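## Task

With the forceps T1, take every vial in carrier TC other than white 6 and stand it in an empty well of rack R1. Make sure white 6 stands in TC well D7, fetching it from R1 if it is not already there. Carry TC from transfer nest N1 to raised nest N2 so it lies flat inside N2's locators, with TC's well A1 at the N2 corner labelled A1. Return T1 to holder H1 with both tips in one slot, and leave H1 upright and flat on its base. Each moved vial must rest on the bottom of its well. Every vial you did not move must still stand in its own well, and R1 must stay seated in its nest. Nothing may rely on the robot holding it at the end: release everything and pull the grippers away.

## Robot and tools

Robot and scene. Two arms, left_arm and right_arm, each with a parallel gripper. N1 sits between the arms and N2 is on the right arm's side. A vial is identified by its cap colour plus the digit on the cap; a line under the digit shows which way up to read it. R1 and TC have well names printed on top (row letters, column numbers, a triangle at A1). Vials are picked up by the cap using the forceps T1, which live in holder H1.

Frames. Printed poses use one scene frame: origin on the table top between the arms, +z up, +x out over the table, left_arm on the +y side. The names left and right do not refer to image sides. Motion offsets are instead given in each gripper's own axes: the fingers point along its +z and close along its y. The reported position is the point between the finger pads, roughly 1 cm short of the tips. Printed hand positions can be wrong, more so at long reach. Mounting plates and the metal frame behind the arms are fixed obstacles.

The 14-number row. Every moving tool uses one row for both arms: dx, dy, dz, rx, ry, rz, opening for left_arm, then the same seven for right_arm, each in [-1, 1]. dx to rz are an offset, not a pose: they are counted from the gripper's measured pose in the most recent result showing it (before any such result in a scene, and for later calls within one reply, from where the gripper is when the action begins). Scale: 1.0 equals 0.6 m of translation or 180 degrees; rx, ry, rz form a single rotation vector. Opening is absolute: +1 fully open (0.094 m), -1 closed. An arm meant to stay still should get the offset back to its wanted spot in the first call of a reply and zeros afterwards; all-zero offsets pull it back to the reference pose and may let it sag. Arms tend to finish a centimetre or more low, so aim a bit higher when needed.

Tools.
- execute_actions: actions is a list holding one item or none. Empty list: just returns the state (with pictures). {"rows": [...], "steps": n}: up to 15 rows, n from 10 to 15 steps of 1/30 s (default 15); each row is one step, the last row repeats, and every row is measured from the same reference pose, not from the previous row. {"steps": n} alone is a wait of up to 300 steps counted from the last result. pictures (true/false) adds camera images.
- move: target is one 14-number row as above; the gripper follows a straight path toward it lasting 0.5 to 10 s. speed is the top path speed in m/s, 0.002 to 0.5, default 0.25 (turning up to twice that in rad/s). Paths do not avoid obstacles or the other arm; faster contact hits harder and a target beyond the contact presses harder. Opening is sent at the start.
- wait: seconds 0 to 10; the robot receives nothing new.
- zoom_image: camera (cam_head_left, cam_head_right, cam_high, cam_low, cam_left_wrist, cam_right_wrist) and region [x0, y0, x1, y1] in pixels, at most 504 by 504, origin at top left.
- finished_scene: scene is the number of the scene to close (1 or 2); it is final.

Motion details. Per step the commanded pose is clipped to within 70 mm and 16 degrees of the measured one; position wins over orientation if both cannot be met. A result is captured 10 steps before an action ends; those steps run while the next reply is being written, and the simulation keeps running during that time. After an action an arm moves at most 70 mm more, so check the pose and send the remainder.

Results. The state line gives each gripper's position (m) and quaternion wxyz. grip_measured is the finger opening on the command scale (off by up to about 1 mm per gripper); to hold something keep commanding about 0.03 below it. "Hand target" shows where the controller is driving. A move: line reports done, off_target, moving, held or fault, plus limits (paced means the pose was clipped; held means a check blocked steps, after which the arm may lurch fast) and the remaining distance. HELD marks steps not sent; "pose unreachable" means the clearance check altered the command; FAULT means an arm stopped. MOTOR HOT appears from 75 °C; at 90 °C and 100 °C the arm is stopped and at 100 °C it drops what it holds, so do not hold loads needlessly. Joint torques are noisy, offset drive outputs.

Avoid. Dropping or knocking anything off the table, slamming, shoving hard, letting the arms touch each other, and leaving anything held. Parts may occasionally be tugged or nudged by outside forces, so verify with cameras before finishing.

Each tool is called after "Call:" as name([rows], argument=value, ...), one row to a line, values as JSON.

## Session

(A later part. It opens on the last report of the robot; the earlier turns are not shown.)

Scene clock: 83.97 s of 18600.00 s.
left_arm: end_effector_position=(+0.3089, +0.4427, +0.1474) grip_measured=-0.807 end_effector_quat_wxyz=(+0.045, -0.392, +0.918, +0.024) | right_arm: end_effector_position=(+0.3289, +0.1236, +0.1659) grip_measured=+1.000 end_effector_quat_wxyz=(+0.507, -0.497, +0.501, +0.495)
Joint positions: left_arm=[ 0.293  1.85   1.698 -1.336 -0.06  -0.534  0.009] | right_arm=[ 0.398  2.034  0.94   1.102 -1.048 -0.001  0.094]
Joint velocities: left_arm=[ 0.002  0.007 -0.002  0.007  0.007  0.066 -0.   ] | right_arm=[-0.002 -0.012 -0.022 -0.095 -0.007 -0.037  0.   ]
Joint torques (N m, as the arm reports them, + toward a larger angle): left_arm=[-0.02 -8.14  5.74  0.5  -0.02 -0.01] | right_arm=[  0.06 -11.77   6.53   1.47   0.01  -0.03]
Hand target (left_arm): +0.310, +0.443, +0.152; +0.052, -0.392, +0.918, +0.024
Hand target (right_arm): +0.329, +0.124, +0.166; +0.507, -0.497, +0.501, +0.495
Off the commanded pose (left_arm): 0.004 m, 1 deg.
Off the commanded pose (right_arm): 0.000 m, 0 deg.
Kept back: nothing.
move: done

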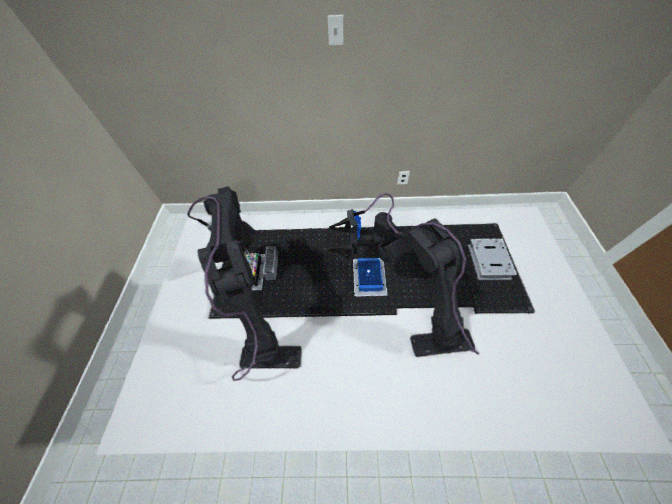

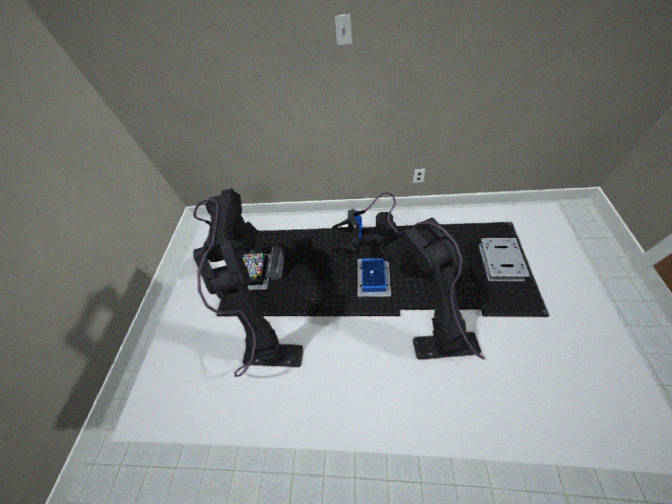

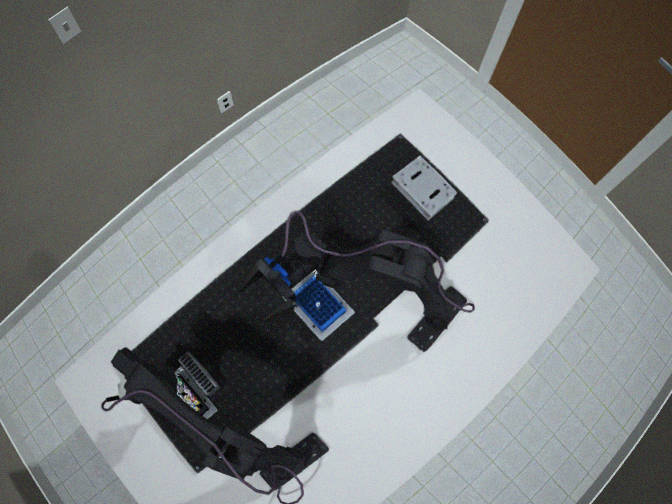

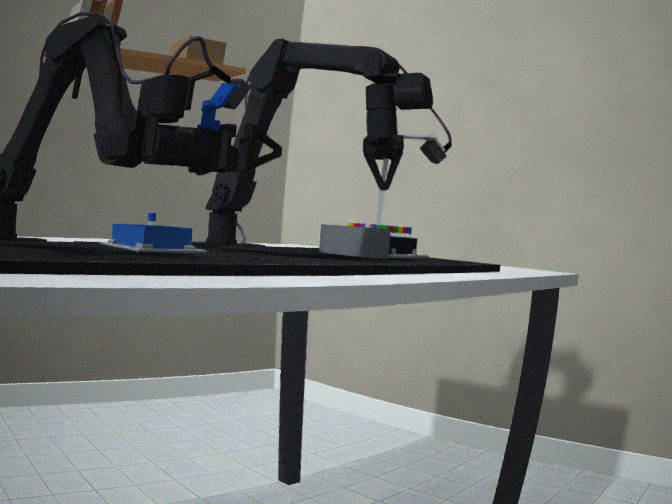

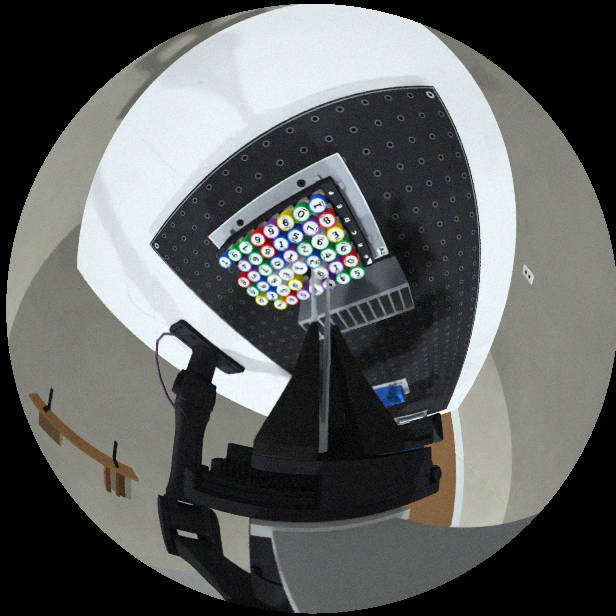

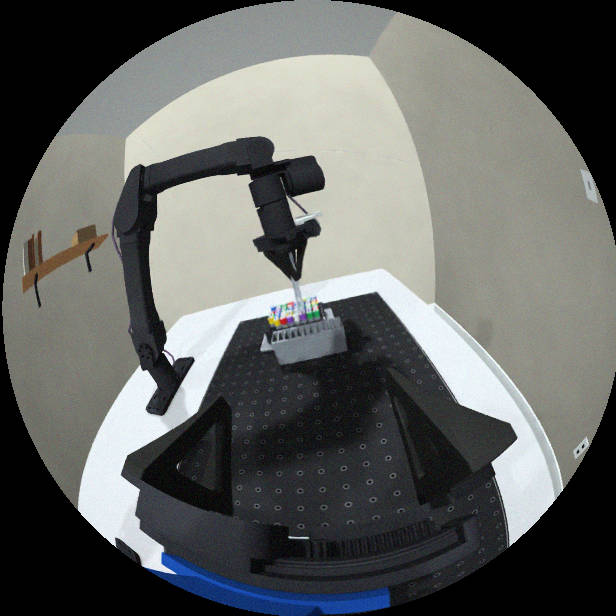

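Call:
move(target=[-0.00205,-0.00072,-0.00712,0.00225,-0.00384,-0.00026,-0.85,0,0,0,0,0,0,1], speed=0.02)

Call:
zoom_image(camera="cam_left_wrist", region=[270, 225, 370, 345])

Scene clock: 85.07 s of 18600.00 s.
left_arm: end_effector_position=(+0.3089, +0.4427, +0.1474) grip_measured=-0.841 end_effector_quat_wxyz=(+0.045, -0.392, +0.918, +0.024) | right_arm: end_effector_position=(+0.3289, +0.1236, +0.1660) grip_measured=+1.000 end_effector_quat_wxyz=(+0.507, -0.497, +0.501, +0.495)
Joint positions: left_arm=[ 0.293  1.85   1.698 -1.336 -0.06  -0.534  0.007] | right_arm=[ 0.398  2.034  0.94   1.102 -1.048 -0.001  0.094]
Joint velocities: left_arm=[-0.007 -0.007  0.002 -0.066  0.007  0.051 -0.001] | right_arm=[-0.012  0.017 -0.017 -0.007  0.095  0.007  0.   ]
Joint torques (N m, as the arm reports them, + toward a larger angle): left_arm=[ 0.04 -8.18  5.82  0.52 -0.04 -0.03] | right_arm=[  0.05 -11.75   6.55   1.47   0.    -0.03]
Hand target (left_arm): +0.310, +0.443, +0.152; +0.052, -0.392, +0.918, +0.024
Hand target (right_arm): +0.329, +0.124, +0.166; +0.507, -0.497, +0.501, +0.495
Off the commanded pose (left_arm): 0.004 m, 1 deg.
Off the commanded pose (right_arm): 0.000 m, 0 deg.
Kept back: nothing.
move: done

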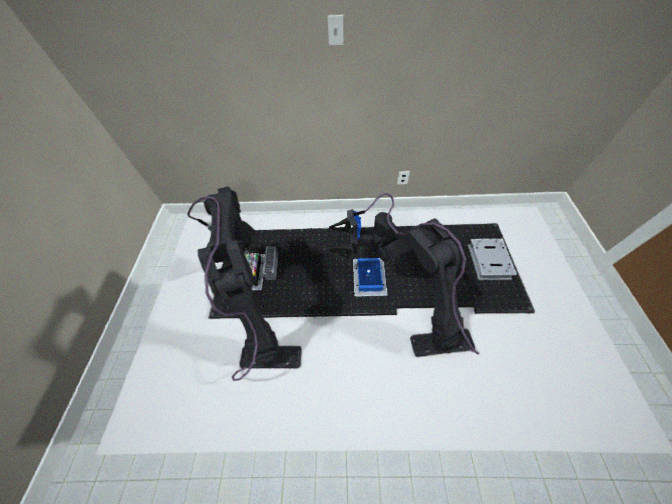

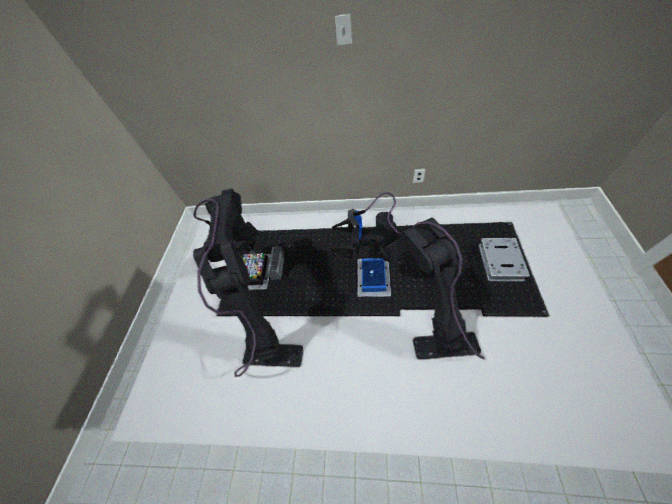

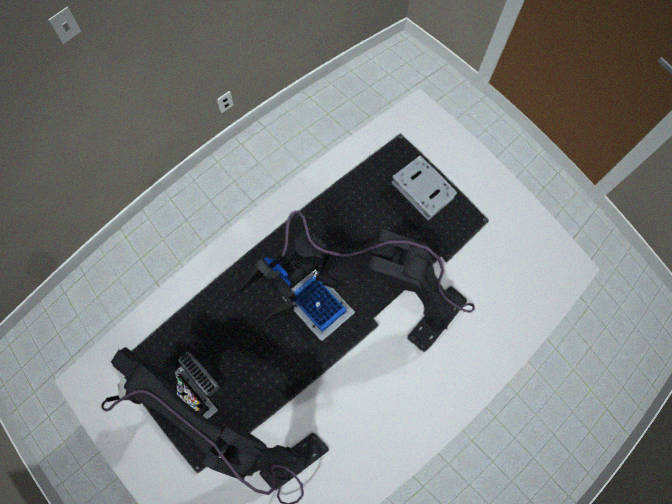

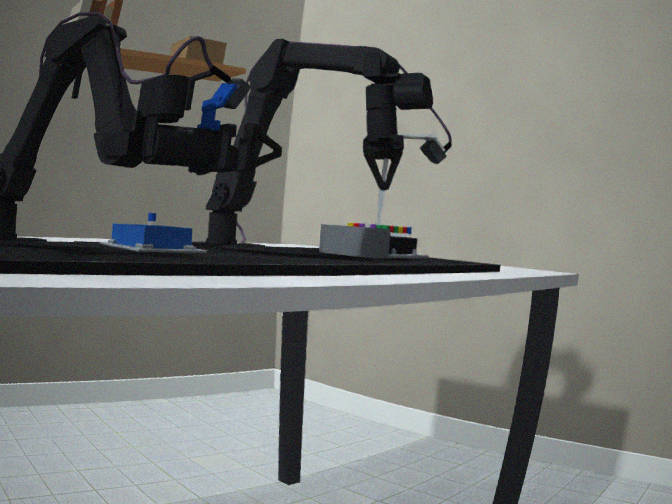

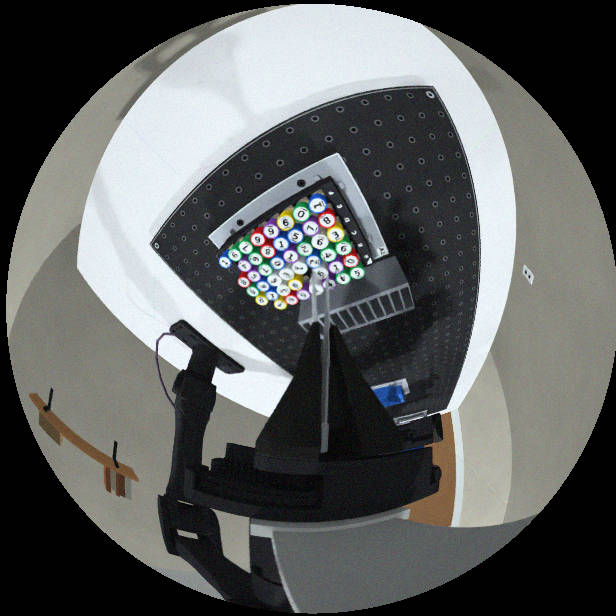

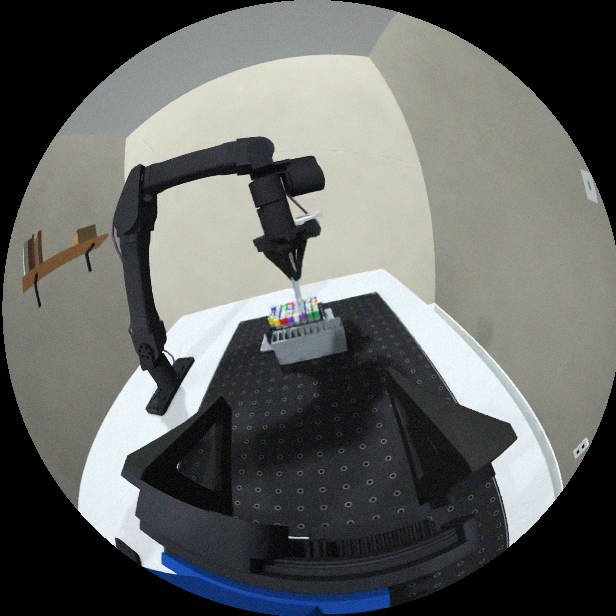

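Region (270, 225, 370, 345) of cam_left_wrist's 616x616 image, scaled by 4.200, with more detail than that image has.

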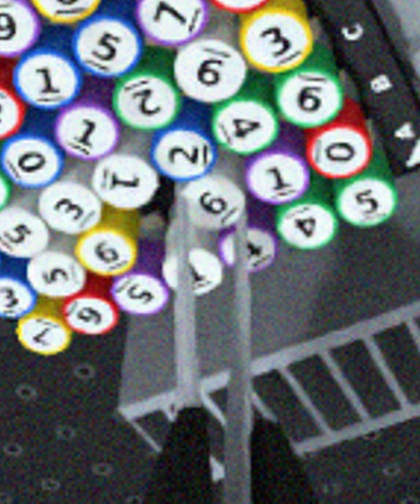

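Call:
execute_actions([
  {"rows":[[-0.0030,-0.0012,-0.0085,0.0019,-0.0032,-0.0002,-0.85,0,0,0,0,0,0,1],[-0.0040,-0.0017,-0.0100,0.0016,-0.0027,-0.0002,-0.85,0,0,0,0,0,0,1],[-0.00452,-0.00181,-0.01251,0.00145,-0.00247,-0.00017,-0.85,0,0,0,0,0,0,1],[-0.00486,-0.00178,-0.01583,0.00145,-0.00247,-0.00017,-0.85,0,0,0,0,0,0,1],[-0.00520,-0.00175,-0.01914,0.00145,-0.00247,-0.00017,-0.85,0,0,0,0,0,0,1],[-0.00553,-0.00172,-0.02246,0.00145,-0.00247,-0.00017,-0.85,0,0,0,0,0,0,1],[-0.00587,-0.00169,-0.02578,0.00145,-0.00247,-0.00017,-0.85,0,0,0,0,0,0,1],[-0.00621,-0.00166,-0.02909,0.00145,-0.00247,-0.00017,-0.85,0,0,0,0,0,0,1],[-0.00655,-0.00163,-0.03241,0.00145,-0.00247,-0.00017,-0.85,0,0,0,0,0,0,1],[-0.00689,-0.00160,-0.03573,0.00145,-0.00247,-0.00017,-0.85,0,0,0,0,0,0,1],[-0.00722,-0.00157,-0.03904,0.00145,-0.00247,-0.00017,-0.85,0,0,0,0,0,0,1],[-0.00756,-0.00154,-0.04236,0.00145,-0.00247,-0.00017,-0.85,0,0,0,0,0,0,1],[-0.00790,-0.00151,-0.04568,0.00145,-0.00247,-0.00017,-0.85,0,0,0,0,0,0,1],[-0.00824,-0.00148,-0.04899,0.00145,-0.00247,-0.00017,-0.85,0,0,0,0,0,0,1],[-0.00858,-0.00145,-0.05231,0.00145,-0.00247,-0.00017,-0.85,0,0,0,0,0,0,1]],"steps":15},
])

Call:
wait(seconds=0.4)

Call:
zoom_image(camera="cam_right_wrist", region=[250, 240, 350, 340])

Call:
zoom_image(camera="cam_left_wrist", region=[270, 225, 370, 345])

Scene clock: 89.77 s of 18600.00 s.
left_arm: end_effector_position=(+0.3088, +0.4427, +0.1488) grip_measured=-0.841 end_effector_quat_wxyz=(+0.045, -0.392, +0.918, +0.024) | right_arm: end_effector_position=(+0.3289, +0.1236, +0.1660) grip_measured=+1.000 end_effector_quat_wxyz=(+0.507, -0.497, +0.501, +0.495)
Joint positions: left_arm=[ 0.293  1.85   1.704 -1.341 -0.06  -0.534  0.007] | right_arm=[ 0.398  2.034  0.94   1.103 -1.048 -0.001  0.094]
Joint velocities: left_arm=[-0.007 -0.012  0.12  -0.125 -0.037 -0.037 -0.001] | right_arm=[-0.022 -0.002 -0.007 -0.022 -0.007 -0.007  0.   ]
Joint torques (N m, as the arm reports them, + toward a larger angle): left_arm=[ 0.09 -7.34  8.16  0.39 -0.02  0.  ] | right_arm=[  0.07 -11.75   6.53   1.46   0.01  -0.03]
Steps of this call (steps 1 to 90: nothing new was sent; then 1.53 s passed at rest; steps 91 to 95: the first 5 steps of this action). Readings (end_effector_position):
91: left_arm (+0.3089, +0.4427, +0.1474) | right_arm (+0.3289, +0.1236, +0.1660)
92: left_arm (+0.3089, +0.4427, +0.1474) | right_arm (+0.3289, +0.1236, +0.1660)
94: left_arm (+0.3087, +0.4427, +0.1479) | right_arm (+0.3289, +0.1236, +0.1660)
95: the state above

Scene clock: 90.50 s of 18600.00 s.
left_arm: end_effector_position=(+0.3087, +0.4427, +0.1733) grip_measured=-0.841 end_effector_quat_wxyz=(+0.047, -0.392, +0.918, +0.024) | right_arm: end_effector_position=(+0.3289, +0.1236, +0.1660) grip_measured=+1.000 end_effector_quat_wxyz=(+0.507, -0.497, +0.501, +0.495)
Joint positions: left_arm=[ 0.293  1.861  1.817 -1.439 -0.06  -0.534  0.007] | right_arm=[ 0.398  2.034  0.94   1.103 -1.048 -0.001  0.094]
Joint velocities: left_arm=[ 0.017 -0.002 -0.007 -0.037 -0.022 -0.051 -0.001] | right_arm=[ 0.002 -0.002 -0.022  0.051 -0.007  0.022  0.   ]
Joint torques (N m, as the arm reports them, + toward a larger angle): left_arm=[ 0.08 -7.13  7.58  0.36 -0.02  0.  ] | right_arm=[  0.1  -11.76   6.48   1.47   0.01  -0.04]
Hand target (left_arm): +0.311, +0.444, +0.179; +0.051, -0.392, +0.918, +0.024
Hand target (right_arm): +0.329, +0.124, +0.166; +0.507, -0.497, +0.501, +0.495
Off the commanded pose (left_arm): 0.006 m, 0 deg.
Off the commanded pose (right_arm): 0.000 m, 0 deg.
Kept back: nothing.
Steps of this call (steps 1 to 10: the last 10 steps of your previous action; steps 11 to 22: nothing new was sent). Readings (end_effector_position):
1: left_arm (+0.3089, +0.4427, +0.1504) | right_arm (+0.3289, +0.1236, +0.1660)
2: left_arm (+0.3093, +0.4428, +0.1526) | right_arm (+0.3289, +0.1236, +0.1660)
4: left_arm (+0.3101, +0.4431, +0.1576) | right_arm (+0.3289, +0.1236, +0.1660)
8: left_arm (+0.3101, +0.4431, +0.1673) | right_arm (+0.3289, +0.1236, +0.1660)
22: the state above

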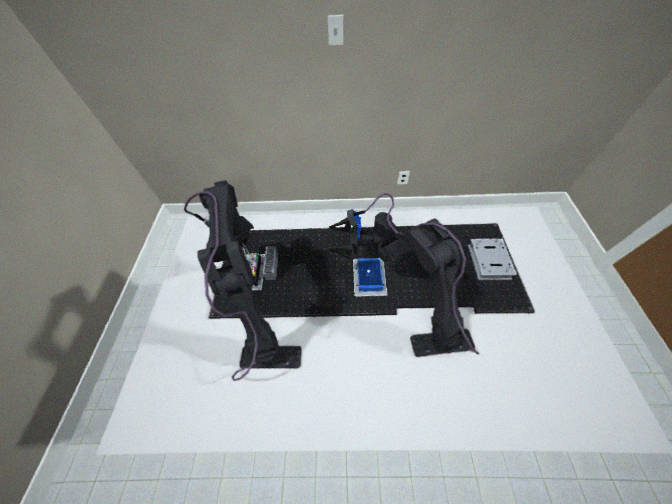

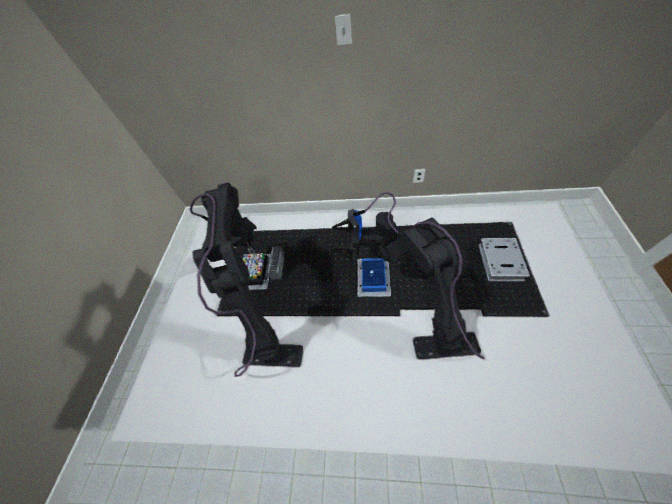

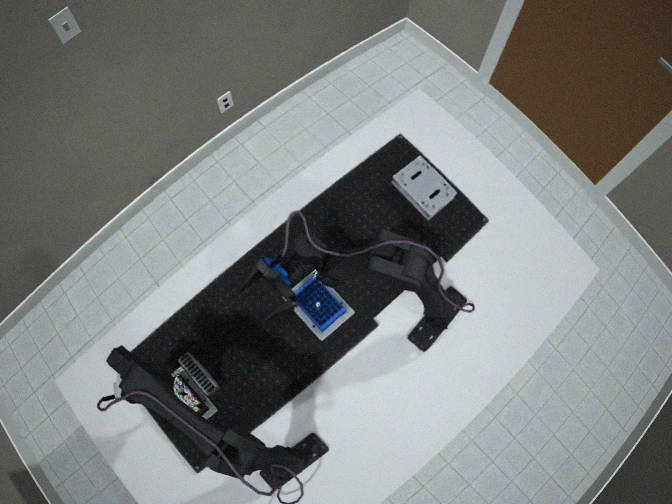

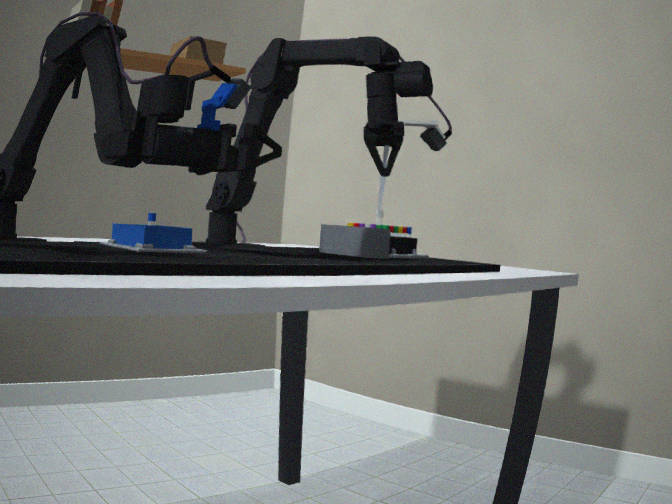

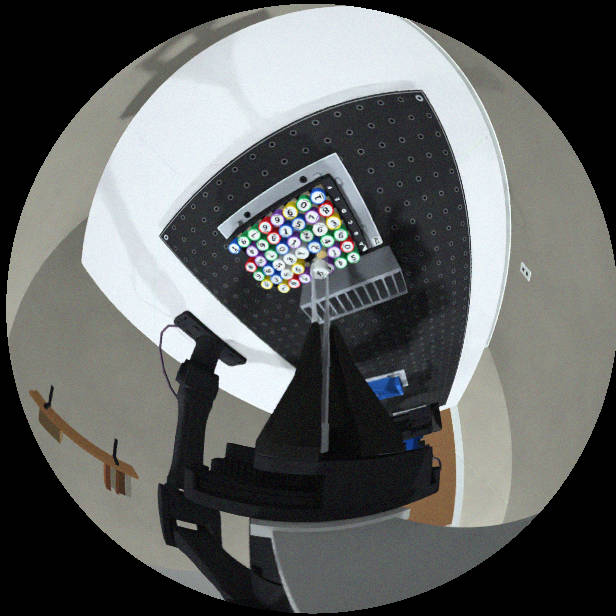

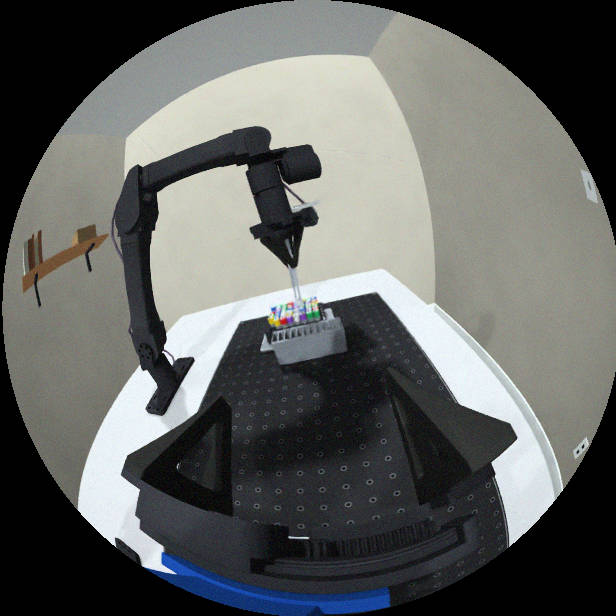

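Region (250, 240, 350, 340) of cam_right_wrist's 616x616 image, scaled by 5.040, with more detail than that image has.

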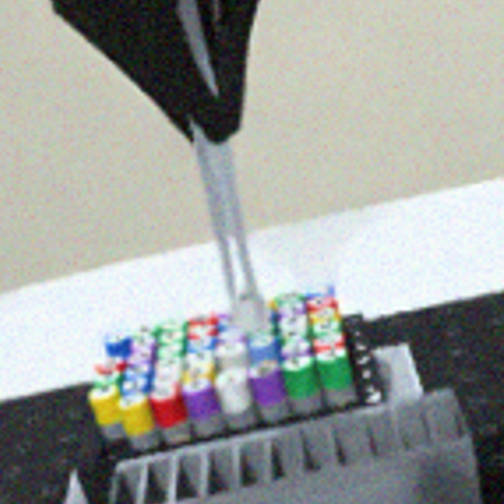

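Region (270, 225, 370, 345) of cam_left_wrist's 616x616 image, scaled by 4.200, with more detail than that image has.

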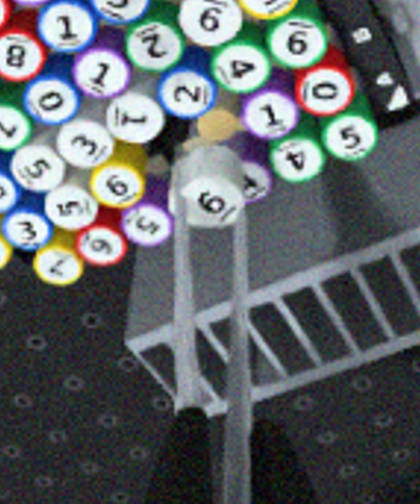

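Call:
execute_actions([
  {"rows":[[-0.0040,-0.0016,-0.01085,0.00145,-0.00247,-0.00017,-0.85,0,0,0,0,0,0,1],[-0.00417,-0.00159,-0.01251,0.00145,-0.00247,-0.00017,-0.85,0,0,0,0,0,0,1],[-0.00455,-0.00155,-0.01624,0.00145,-0.00247,-0.00017,-0.85,0,0,0,0,0,0,1],[-0.00493,-0.00152,-0.01997,0.00145,-0.00247,-0.00017,-0.85,0,0,0,0,0,0,1],[-0.00531,-0.00149,-0.0237,0.00145,-0.00247,-0.00017,-0.85,0,0,0,0,0,0,1],[-0.00569,-0.00145,-0.02743,0.00145,-0.00247,-0.00017,-0.85,0,0,0,0,0,0,1],[-0.00607,-0.00142,-0.03116,0.00145,-0.00247,-0.00017,-0.85,0,0,0,0,0,0,1],[-0.00645,-0.00139,-0.03489,0.00145,-0.00247,-0.00017,-0.85,0,0,0,0,0,0,1],[-0.00683,-0.00135,-0.03862,0.00145,-0.00247,-0.00017,-0.85,0,0,0,0,0,0,1],[-0.0065,-0.0009,-0.04235,0.00225,-0.00384,-0.00027,-0.85,0,0,0,0,0,0,1],[-0.00617,-0.00045,-0.04608,0.00305,-0.00521,-0.00037,-0.85,0,0,0,0,0,0,1],[-0.00584,0.0,-0.04981,0.00385,-0.00658,-0.00047,-0.85,0,0,0,0,0,0,1],[-0.00551,0.00046,-0.05354,0.00465,-0.00795,-0.00057,-0.85,0,0,0,0,0,0,1],[-0.00518,0.00091,-0.05727,0.00545,-0.00932,-0.00067,-0.85,0,0,0,0,0,0,1],[-0.00485,0.00136,-0.061,0.00625,-0.01069,-0.00077,-0.85,0,0,0,0,0,0,1]],"steps":15},
])

Call:
wait(seconds=0.4)

Call:
zoom_image(camera="cam_right_wrist", region=[250, 240, 350, 340])

Call:
zoom_image(camera="cam_low", region=[330, 150, 430, 250])

Scene clock: 95.30 s of 18600.00 s.
left_arm: end_effector_position=(+0.3091, +0.4428, +0.1764) grip_measured=-0.841 end_effector_quat_wxyz=(+0.046, -0.392, +0.918, +0.024) | right_arm: end_effector_position=(+0.3289, +0.1236, +0.1661) grip_measured=+1.000 end_effector_quat_wxyz=(+0.507, -0.497, +0.501, +0.495)
Joint positions: left_arm=[ 0.293  1.866  1.836 -1.454 -0.06  -0.534  0.007] | right_arm=[ 0.398  2.034  0.94   1.103 -1.048 -0.001  0.094]
Joint velocities: left_arm=[ 0.012  0.061  0.295 -0.168 -0.022 -0.037 -0.002] | right_arm=[-0.002 -0.007 -0.007 -0.051 -0.037  0.051  0.   ]
Joint torques (N m, as the arm reports them, + toward a larger angle): left_arm=[-0.02 -7.45  7.79  0.4  -0.02 -0.02] | right_arm=[  0.1  -11.76   6.59   1.47   0.01  -0.02]
Steps of this call (steps 1 to 90: nothing new was sent; then 1.63 s passed at rest; steps 91 to 95: the first 5 steps of this action). Readings (end_effector_position):
91: left_arm (+0.3087, +0.4427, +0.1733) | right_arm (+0.3289, +0.1236, +0.1661)
92: left_arm (+0.3086, +0.4426, +0.1733) | right_arm (+0.3289, +0.1236, +0.1661)
94: left_arm (+0.3085, +0.4426, +0.1748) | right_arm (+0.3289, +0.1236, +0.1661)
95: the state above

Scene clock: 96.03 s of 18600.00 s.
left_arm: end_effector_position=(+0.3083, +0.4426, +0.1963) grip_measured=-0.841 end_effector_quat_wxyz=(+0.052, -0.392, +0.918, +0.024) | right_arm: end_effector_position=(+0.3289, +0.1236, +0.1661) grip_measured=+1.000 end_effector_quat_wxyz=(+0.508, -0.497, +0.501, +0.495)
Joint positions: left_arm=[ 0.293  1.873  1.925 -1.526 -0.06  -0.534  0.007] | right_arm=[ 0.398  2.034  0.94   1.104 -1.048 -0.001  0.094]
Joint velocities: left_arm=[-0.007 -0.002 -0.002 -0.051  0.022 -0.037 -0.   ] | right_arm=[-0.012 -0.002  0.002 -0.007 -0.022 -0.066  0.   ]
Joint torques (N m, as the arm reports them, + toward a larger angle): left_arm=[ 0.07 -8.84  7.5   0.37 -0.02  0.01] | right_arm=[  0.13 -11.74   6.53   1.47   0.01  -0.04]
Hand target (left_arm): +0.307, +0.443, +0.210; +0.067, -0.393, +0.917, +0.022
Hand target (right_arm): +0.329, +0.124, +0.166; +0.507, -0.497, +0.501, +0.495
Off the commanded pose (left_arm): 0.014 m, 2 deg.
Off the commanded pose (right_arm): 0.000 m, 0 deg.
Kept back: nothing.
Steps of this call (steps 1 to 10: the last 10 steps of your previous action; steps 11 to 22: nothing new was sent). Readings (end_effector_position):
1: left_arm (+0.3099, +0.4430, +0.1785) | right_arm (+0.3289, +0.1236, +0.1661)
2: left_arm (+0.3107, +0.4432, +0.1811) | right_arm (+0.3289, +0.1236, +0.1661)
4: left_arm (+0.3114, +0.4434, +0.1864) | right_arm (+0.3289, +0.1236, +0.1661)
8: left_arm (+0.3105, +0.4432, +0.1941) | right_arm (+0.3289, +0.1236, +0.1661)
22: the state above

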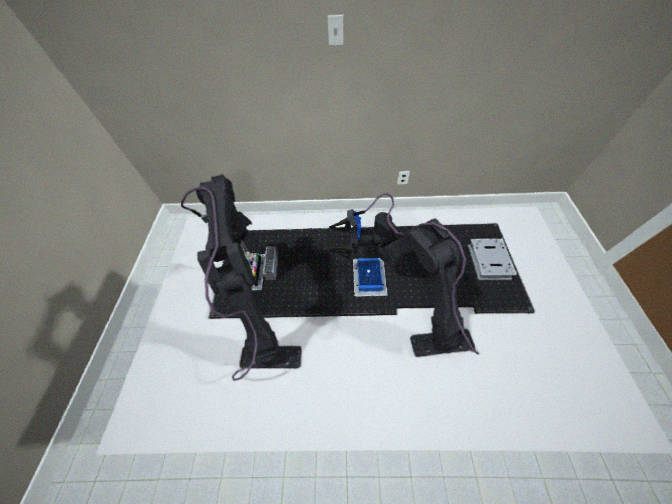

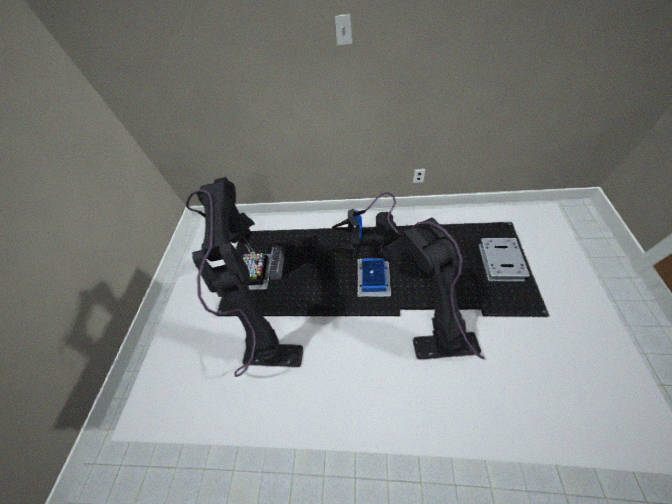

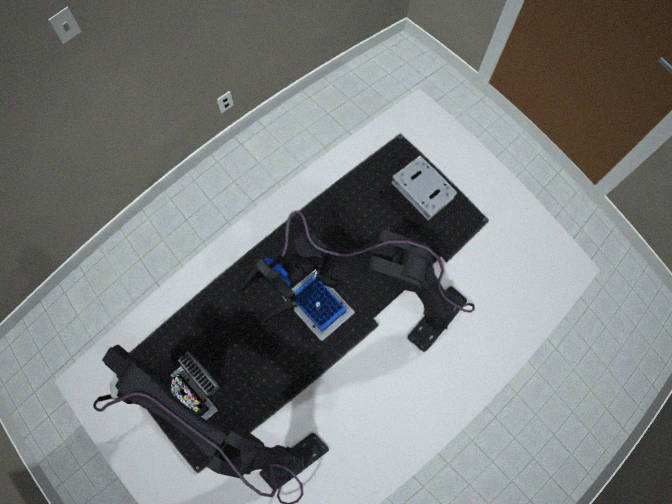

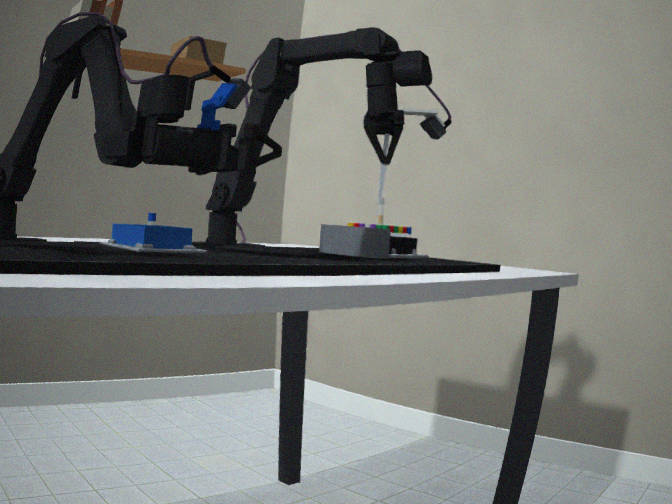

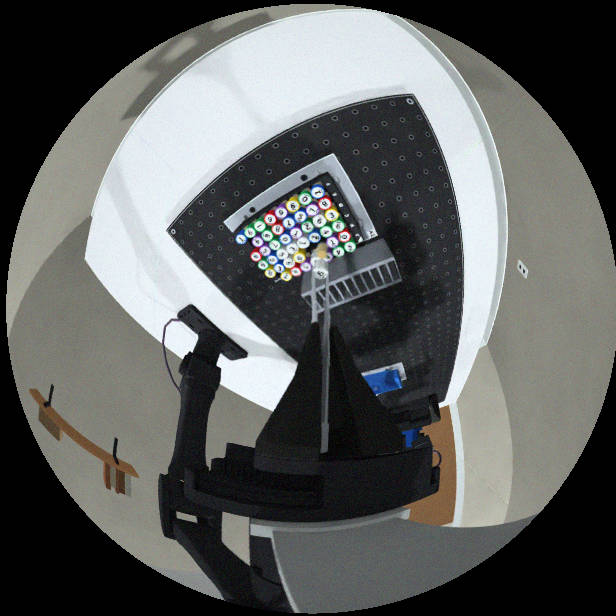

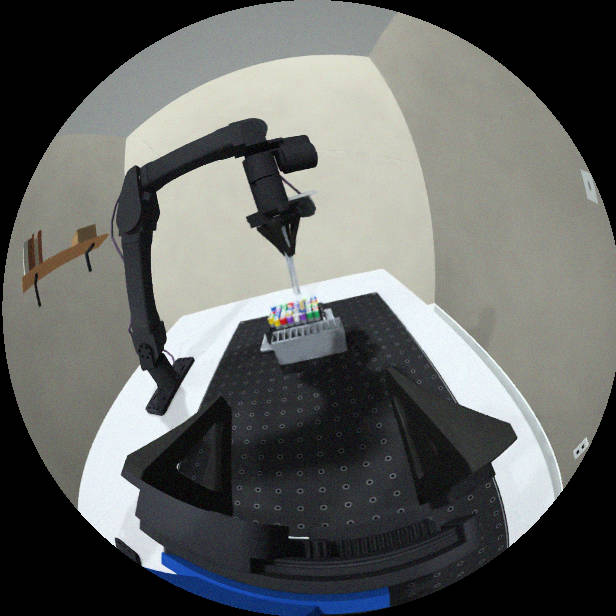

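Region (250, 240, 350, 340) of cam_right_wrist's 616x616 image, scaled by 5.040, with more detail than that image has.

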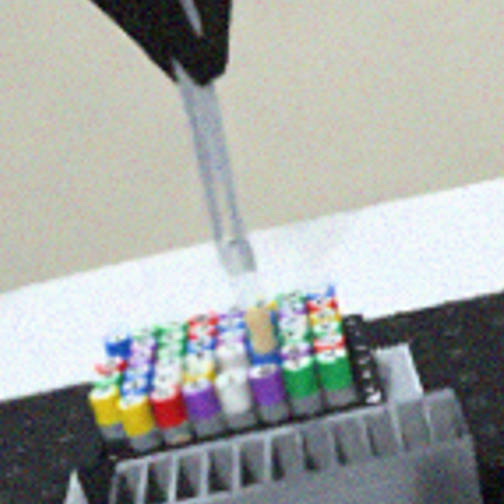

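Region (330, 150, 430, 250) of cam_low's 672x504 image, scaled by 5.040, with more detail than that image has.

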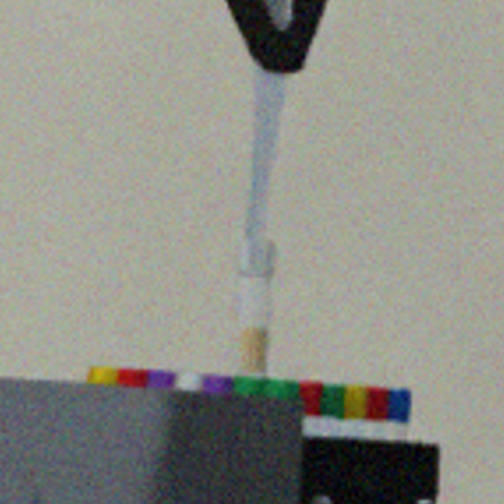

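Call:
move(target=[0.0032,0.0051,-0.045,0.013,-0.0222,-0.0016,-0.85,0.10,0.3017,-0.3577,0.238,0.1814,0.0736,1], speed=0.25)

Scene clock: 99.93 s of 18600.00 s.
left_arm: end_effector_position=(+0.3038, +0.4413, +0.2143) grip_measured=-0.841 end_effector_quat_wxyz=(+0.078, -0.393, +0.916, +0.020) | right_arm: end_effector_position=(+0.1497, -0.0896, +0.0805) grip_measured=+1.000 end_effector_quat_wxyz=(+0.425, -0.341, +0.821, +0.171)
Joint positions: left_arm=[ 0.293  1.821  1.925 -1.527 -0.06  -0.534  0.007] | right_arm=[ 0.646  0.205  0.174 -0.589 -0.019 -0.024  0.094]
Joint velocities: left_arm=[ 0.002  0.012  0.022 -0.007  0.037  0.007  0.   ] | right_arm=[-0.002 -0.002 -0.002 -0.022 -0.051  0.037  0.   ]
Joint torques (N m, as the arm reports them, + toward a larger angle): left_arm=[ 0.05 -8.82  5.34  0.62 -0.04 -0.01] | right_arm=[ 1.07 -0.34 10.15  1.49  0.07  0.01]
Hand target (left_arm): +0.303, +0.441, +0.223; +0.092, -0.393, +0.915, +0.019
Hand target (right_arm): +0.149, -0.089, +0.092; +0.438, -0.339, +0.814, +0.175
Off the commanded pose (left_arm): 0.009 m, 2 deg.
Off the commanded pose (right_arm): 0.024 m, 2 deg.
Kept back: nothing.
move: off_target (right_arm)

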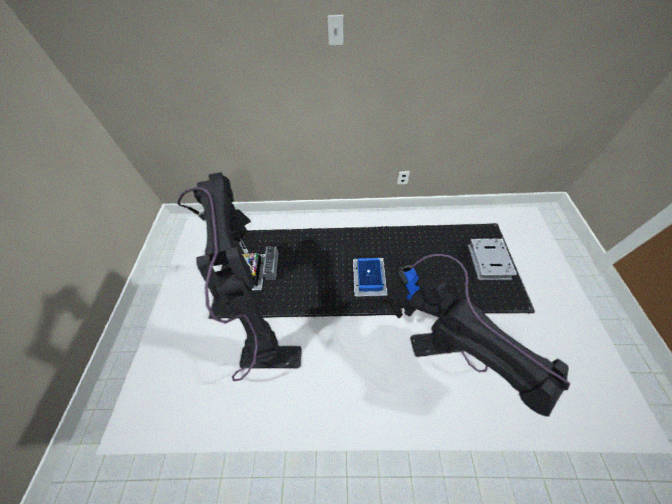

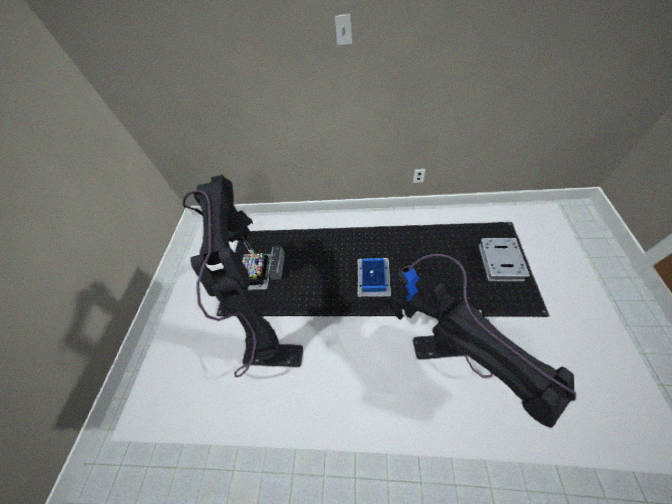

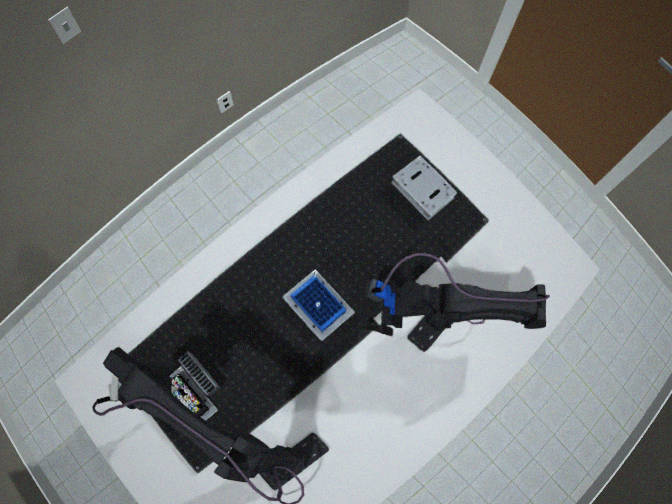

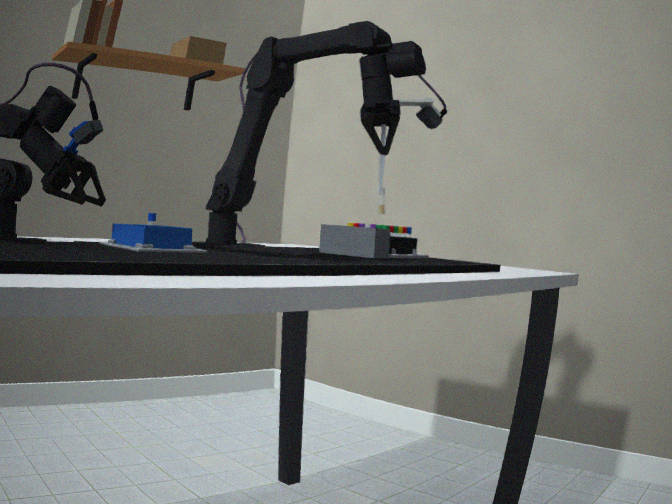

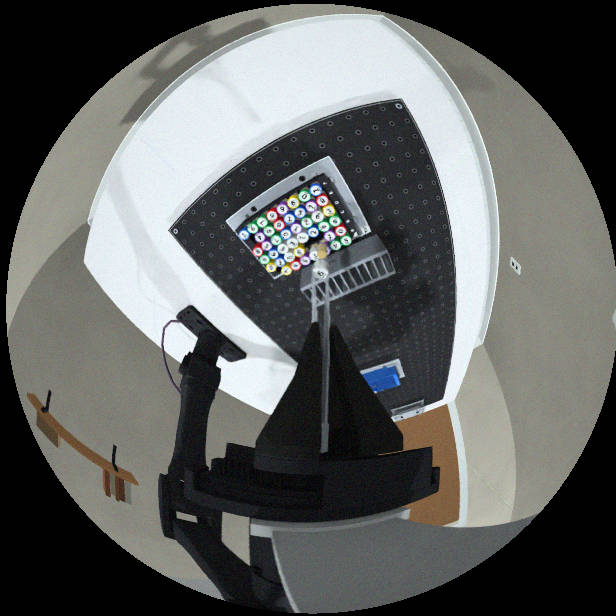

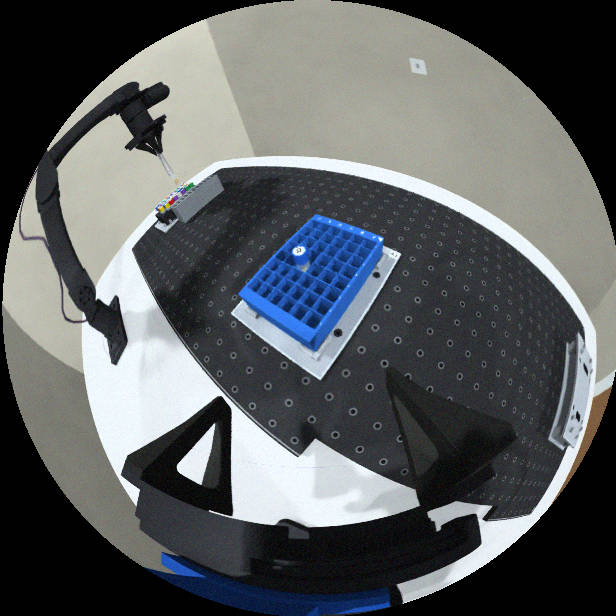

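Call:
zoom_image(camera="cam_right_wrist", region=[225, 200, 405, 380])

Region (225, 200, 405, 380) of cam_right_wrist's 616x616 image, scaled by 2.800, with more detail than that image has.

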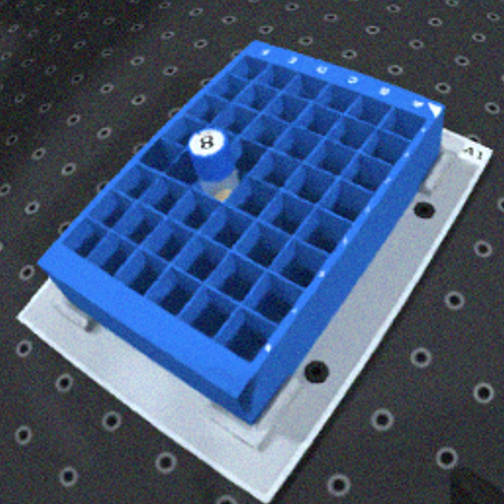

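Call:
move(target=[0.5988,-0.4185,-0.0582,0.0767,0.0089,0.5302,-0.85,-0.004,0,-0.003,0,0,0,1], speed=0.3)

Scene clock: 105.97 s of 18600.00 s.
left_arm: end_effector_position=(+0.2445, +0.0077, +0.1961) grip_measured=-0.841 end_effector_quat_wxyz=(+0.078, +0.417, +0.905, -0.034) | right_arm: end_effector_position=(+0.1496, -0.0899, +0.0801) grip_measured=+1.000 end_effector_quat_wxyz=(+0.424, -0.341, +0.821, +0.171)
Joint positions: left_arm=[-0.836  2.117  2.27  -1.553 -0.003  0.006  0.007] | right_arm=[ 0.646  0.205  0.174 -0.591 -0.018 -0.023  0.094]
Joint velocities: left_arm=[ 0.007  0.012 -0.012  0.007 -0.051  0.066  0.   ] | right_arm=[ 0.007 -0.007 -0.017 -0.037 -0.066  0.007  0.   ]
Joint torques (N m, as the arm reports them, + toward a larger angle): left_arm=[ 0.01 -9.3   7.41  0.52  0.12  0.11] | right_arm=[ 0.09  2.53  9.24  1.61  0.   -0.03]
Hand target (left_arm): +0.244, +0.006, +0.204; +0.084, +0.422, +0.902, -0.040
Hand target (right_arm): +0.150, -0.090, +0.083; +0.425, -0.341, +0.821, +0.172
Off the commanded pose (left_arm): 0.008 m, 1 deg.
Off the commanded pose (right_arm): 0.003 m, 0 deg.
joint sent to its limit (left arm) — the command would take joint 4 (wrist pitch) past its lower limit, so that joint was sent only as far as its limit.
Kept back: nothing.
move: done

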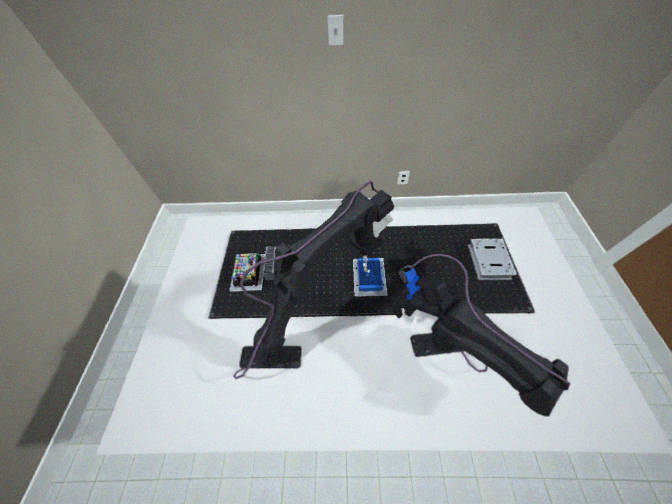

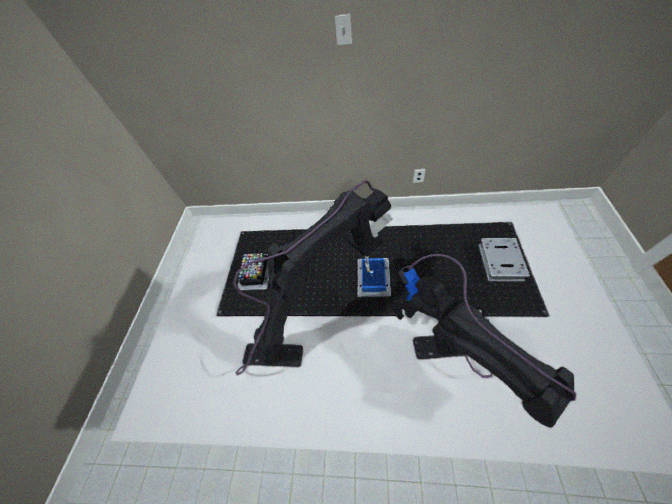

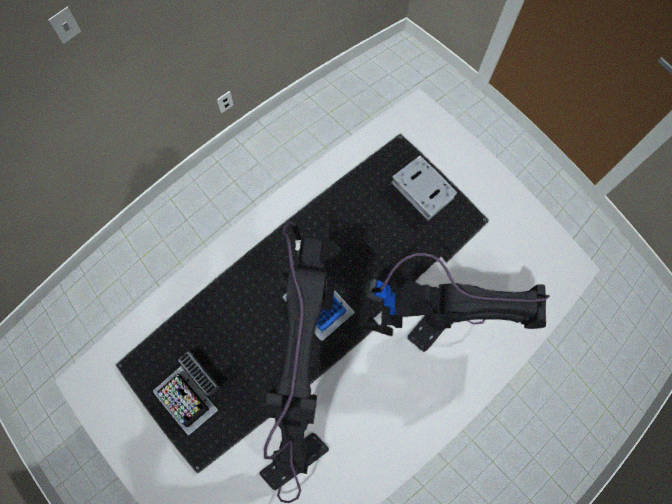

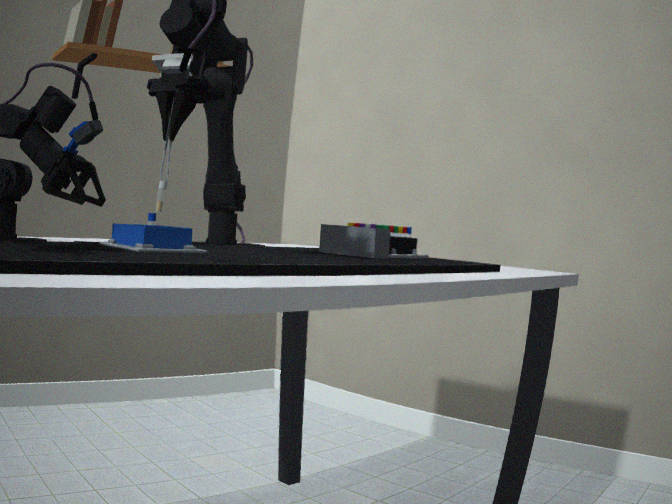

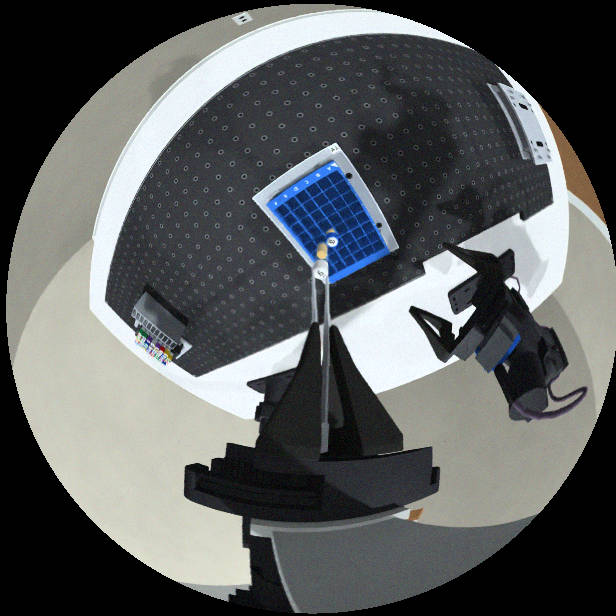

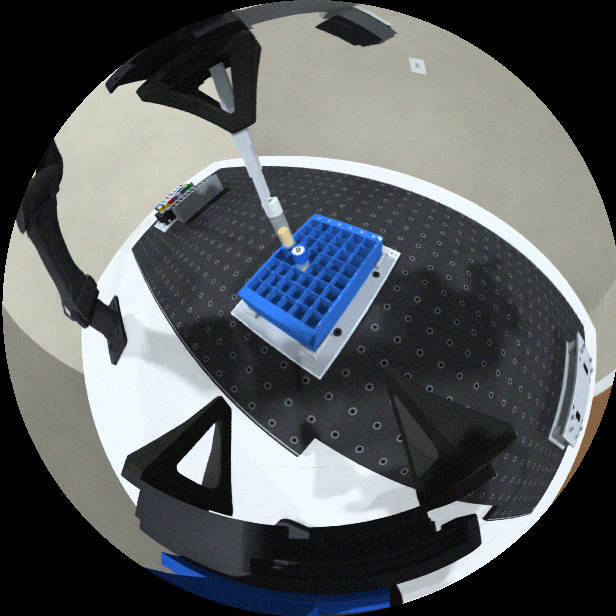

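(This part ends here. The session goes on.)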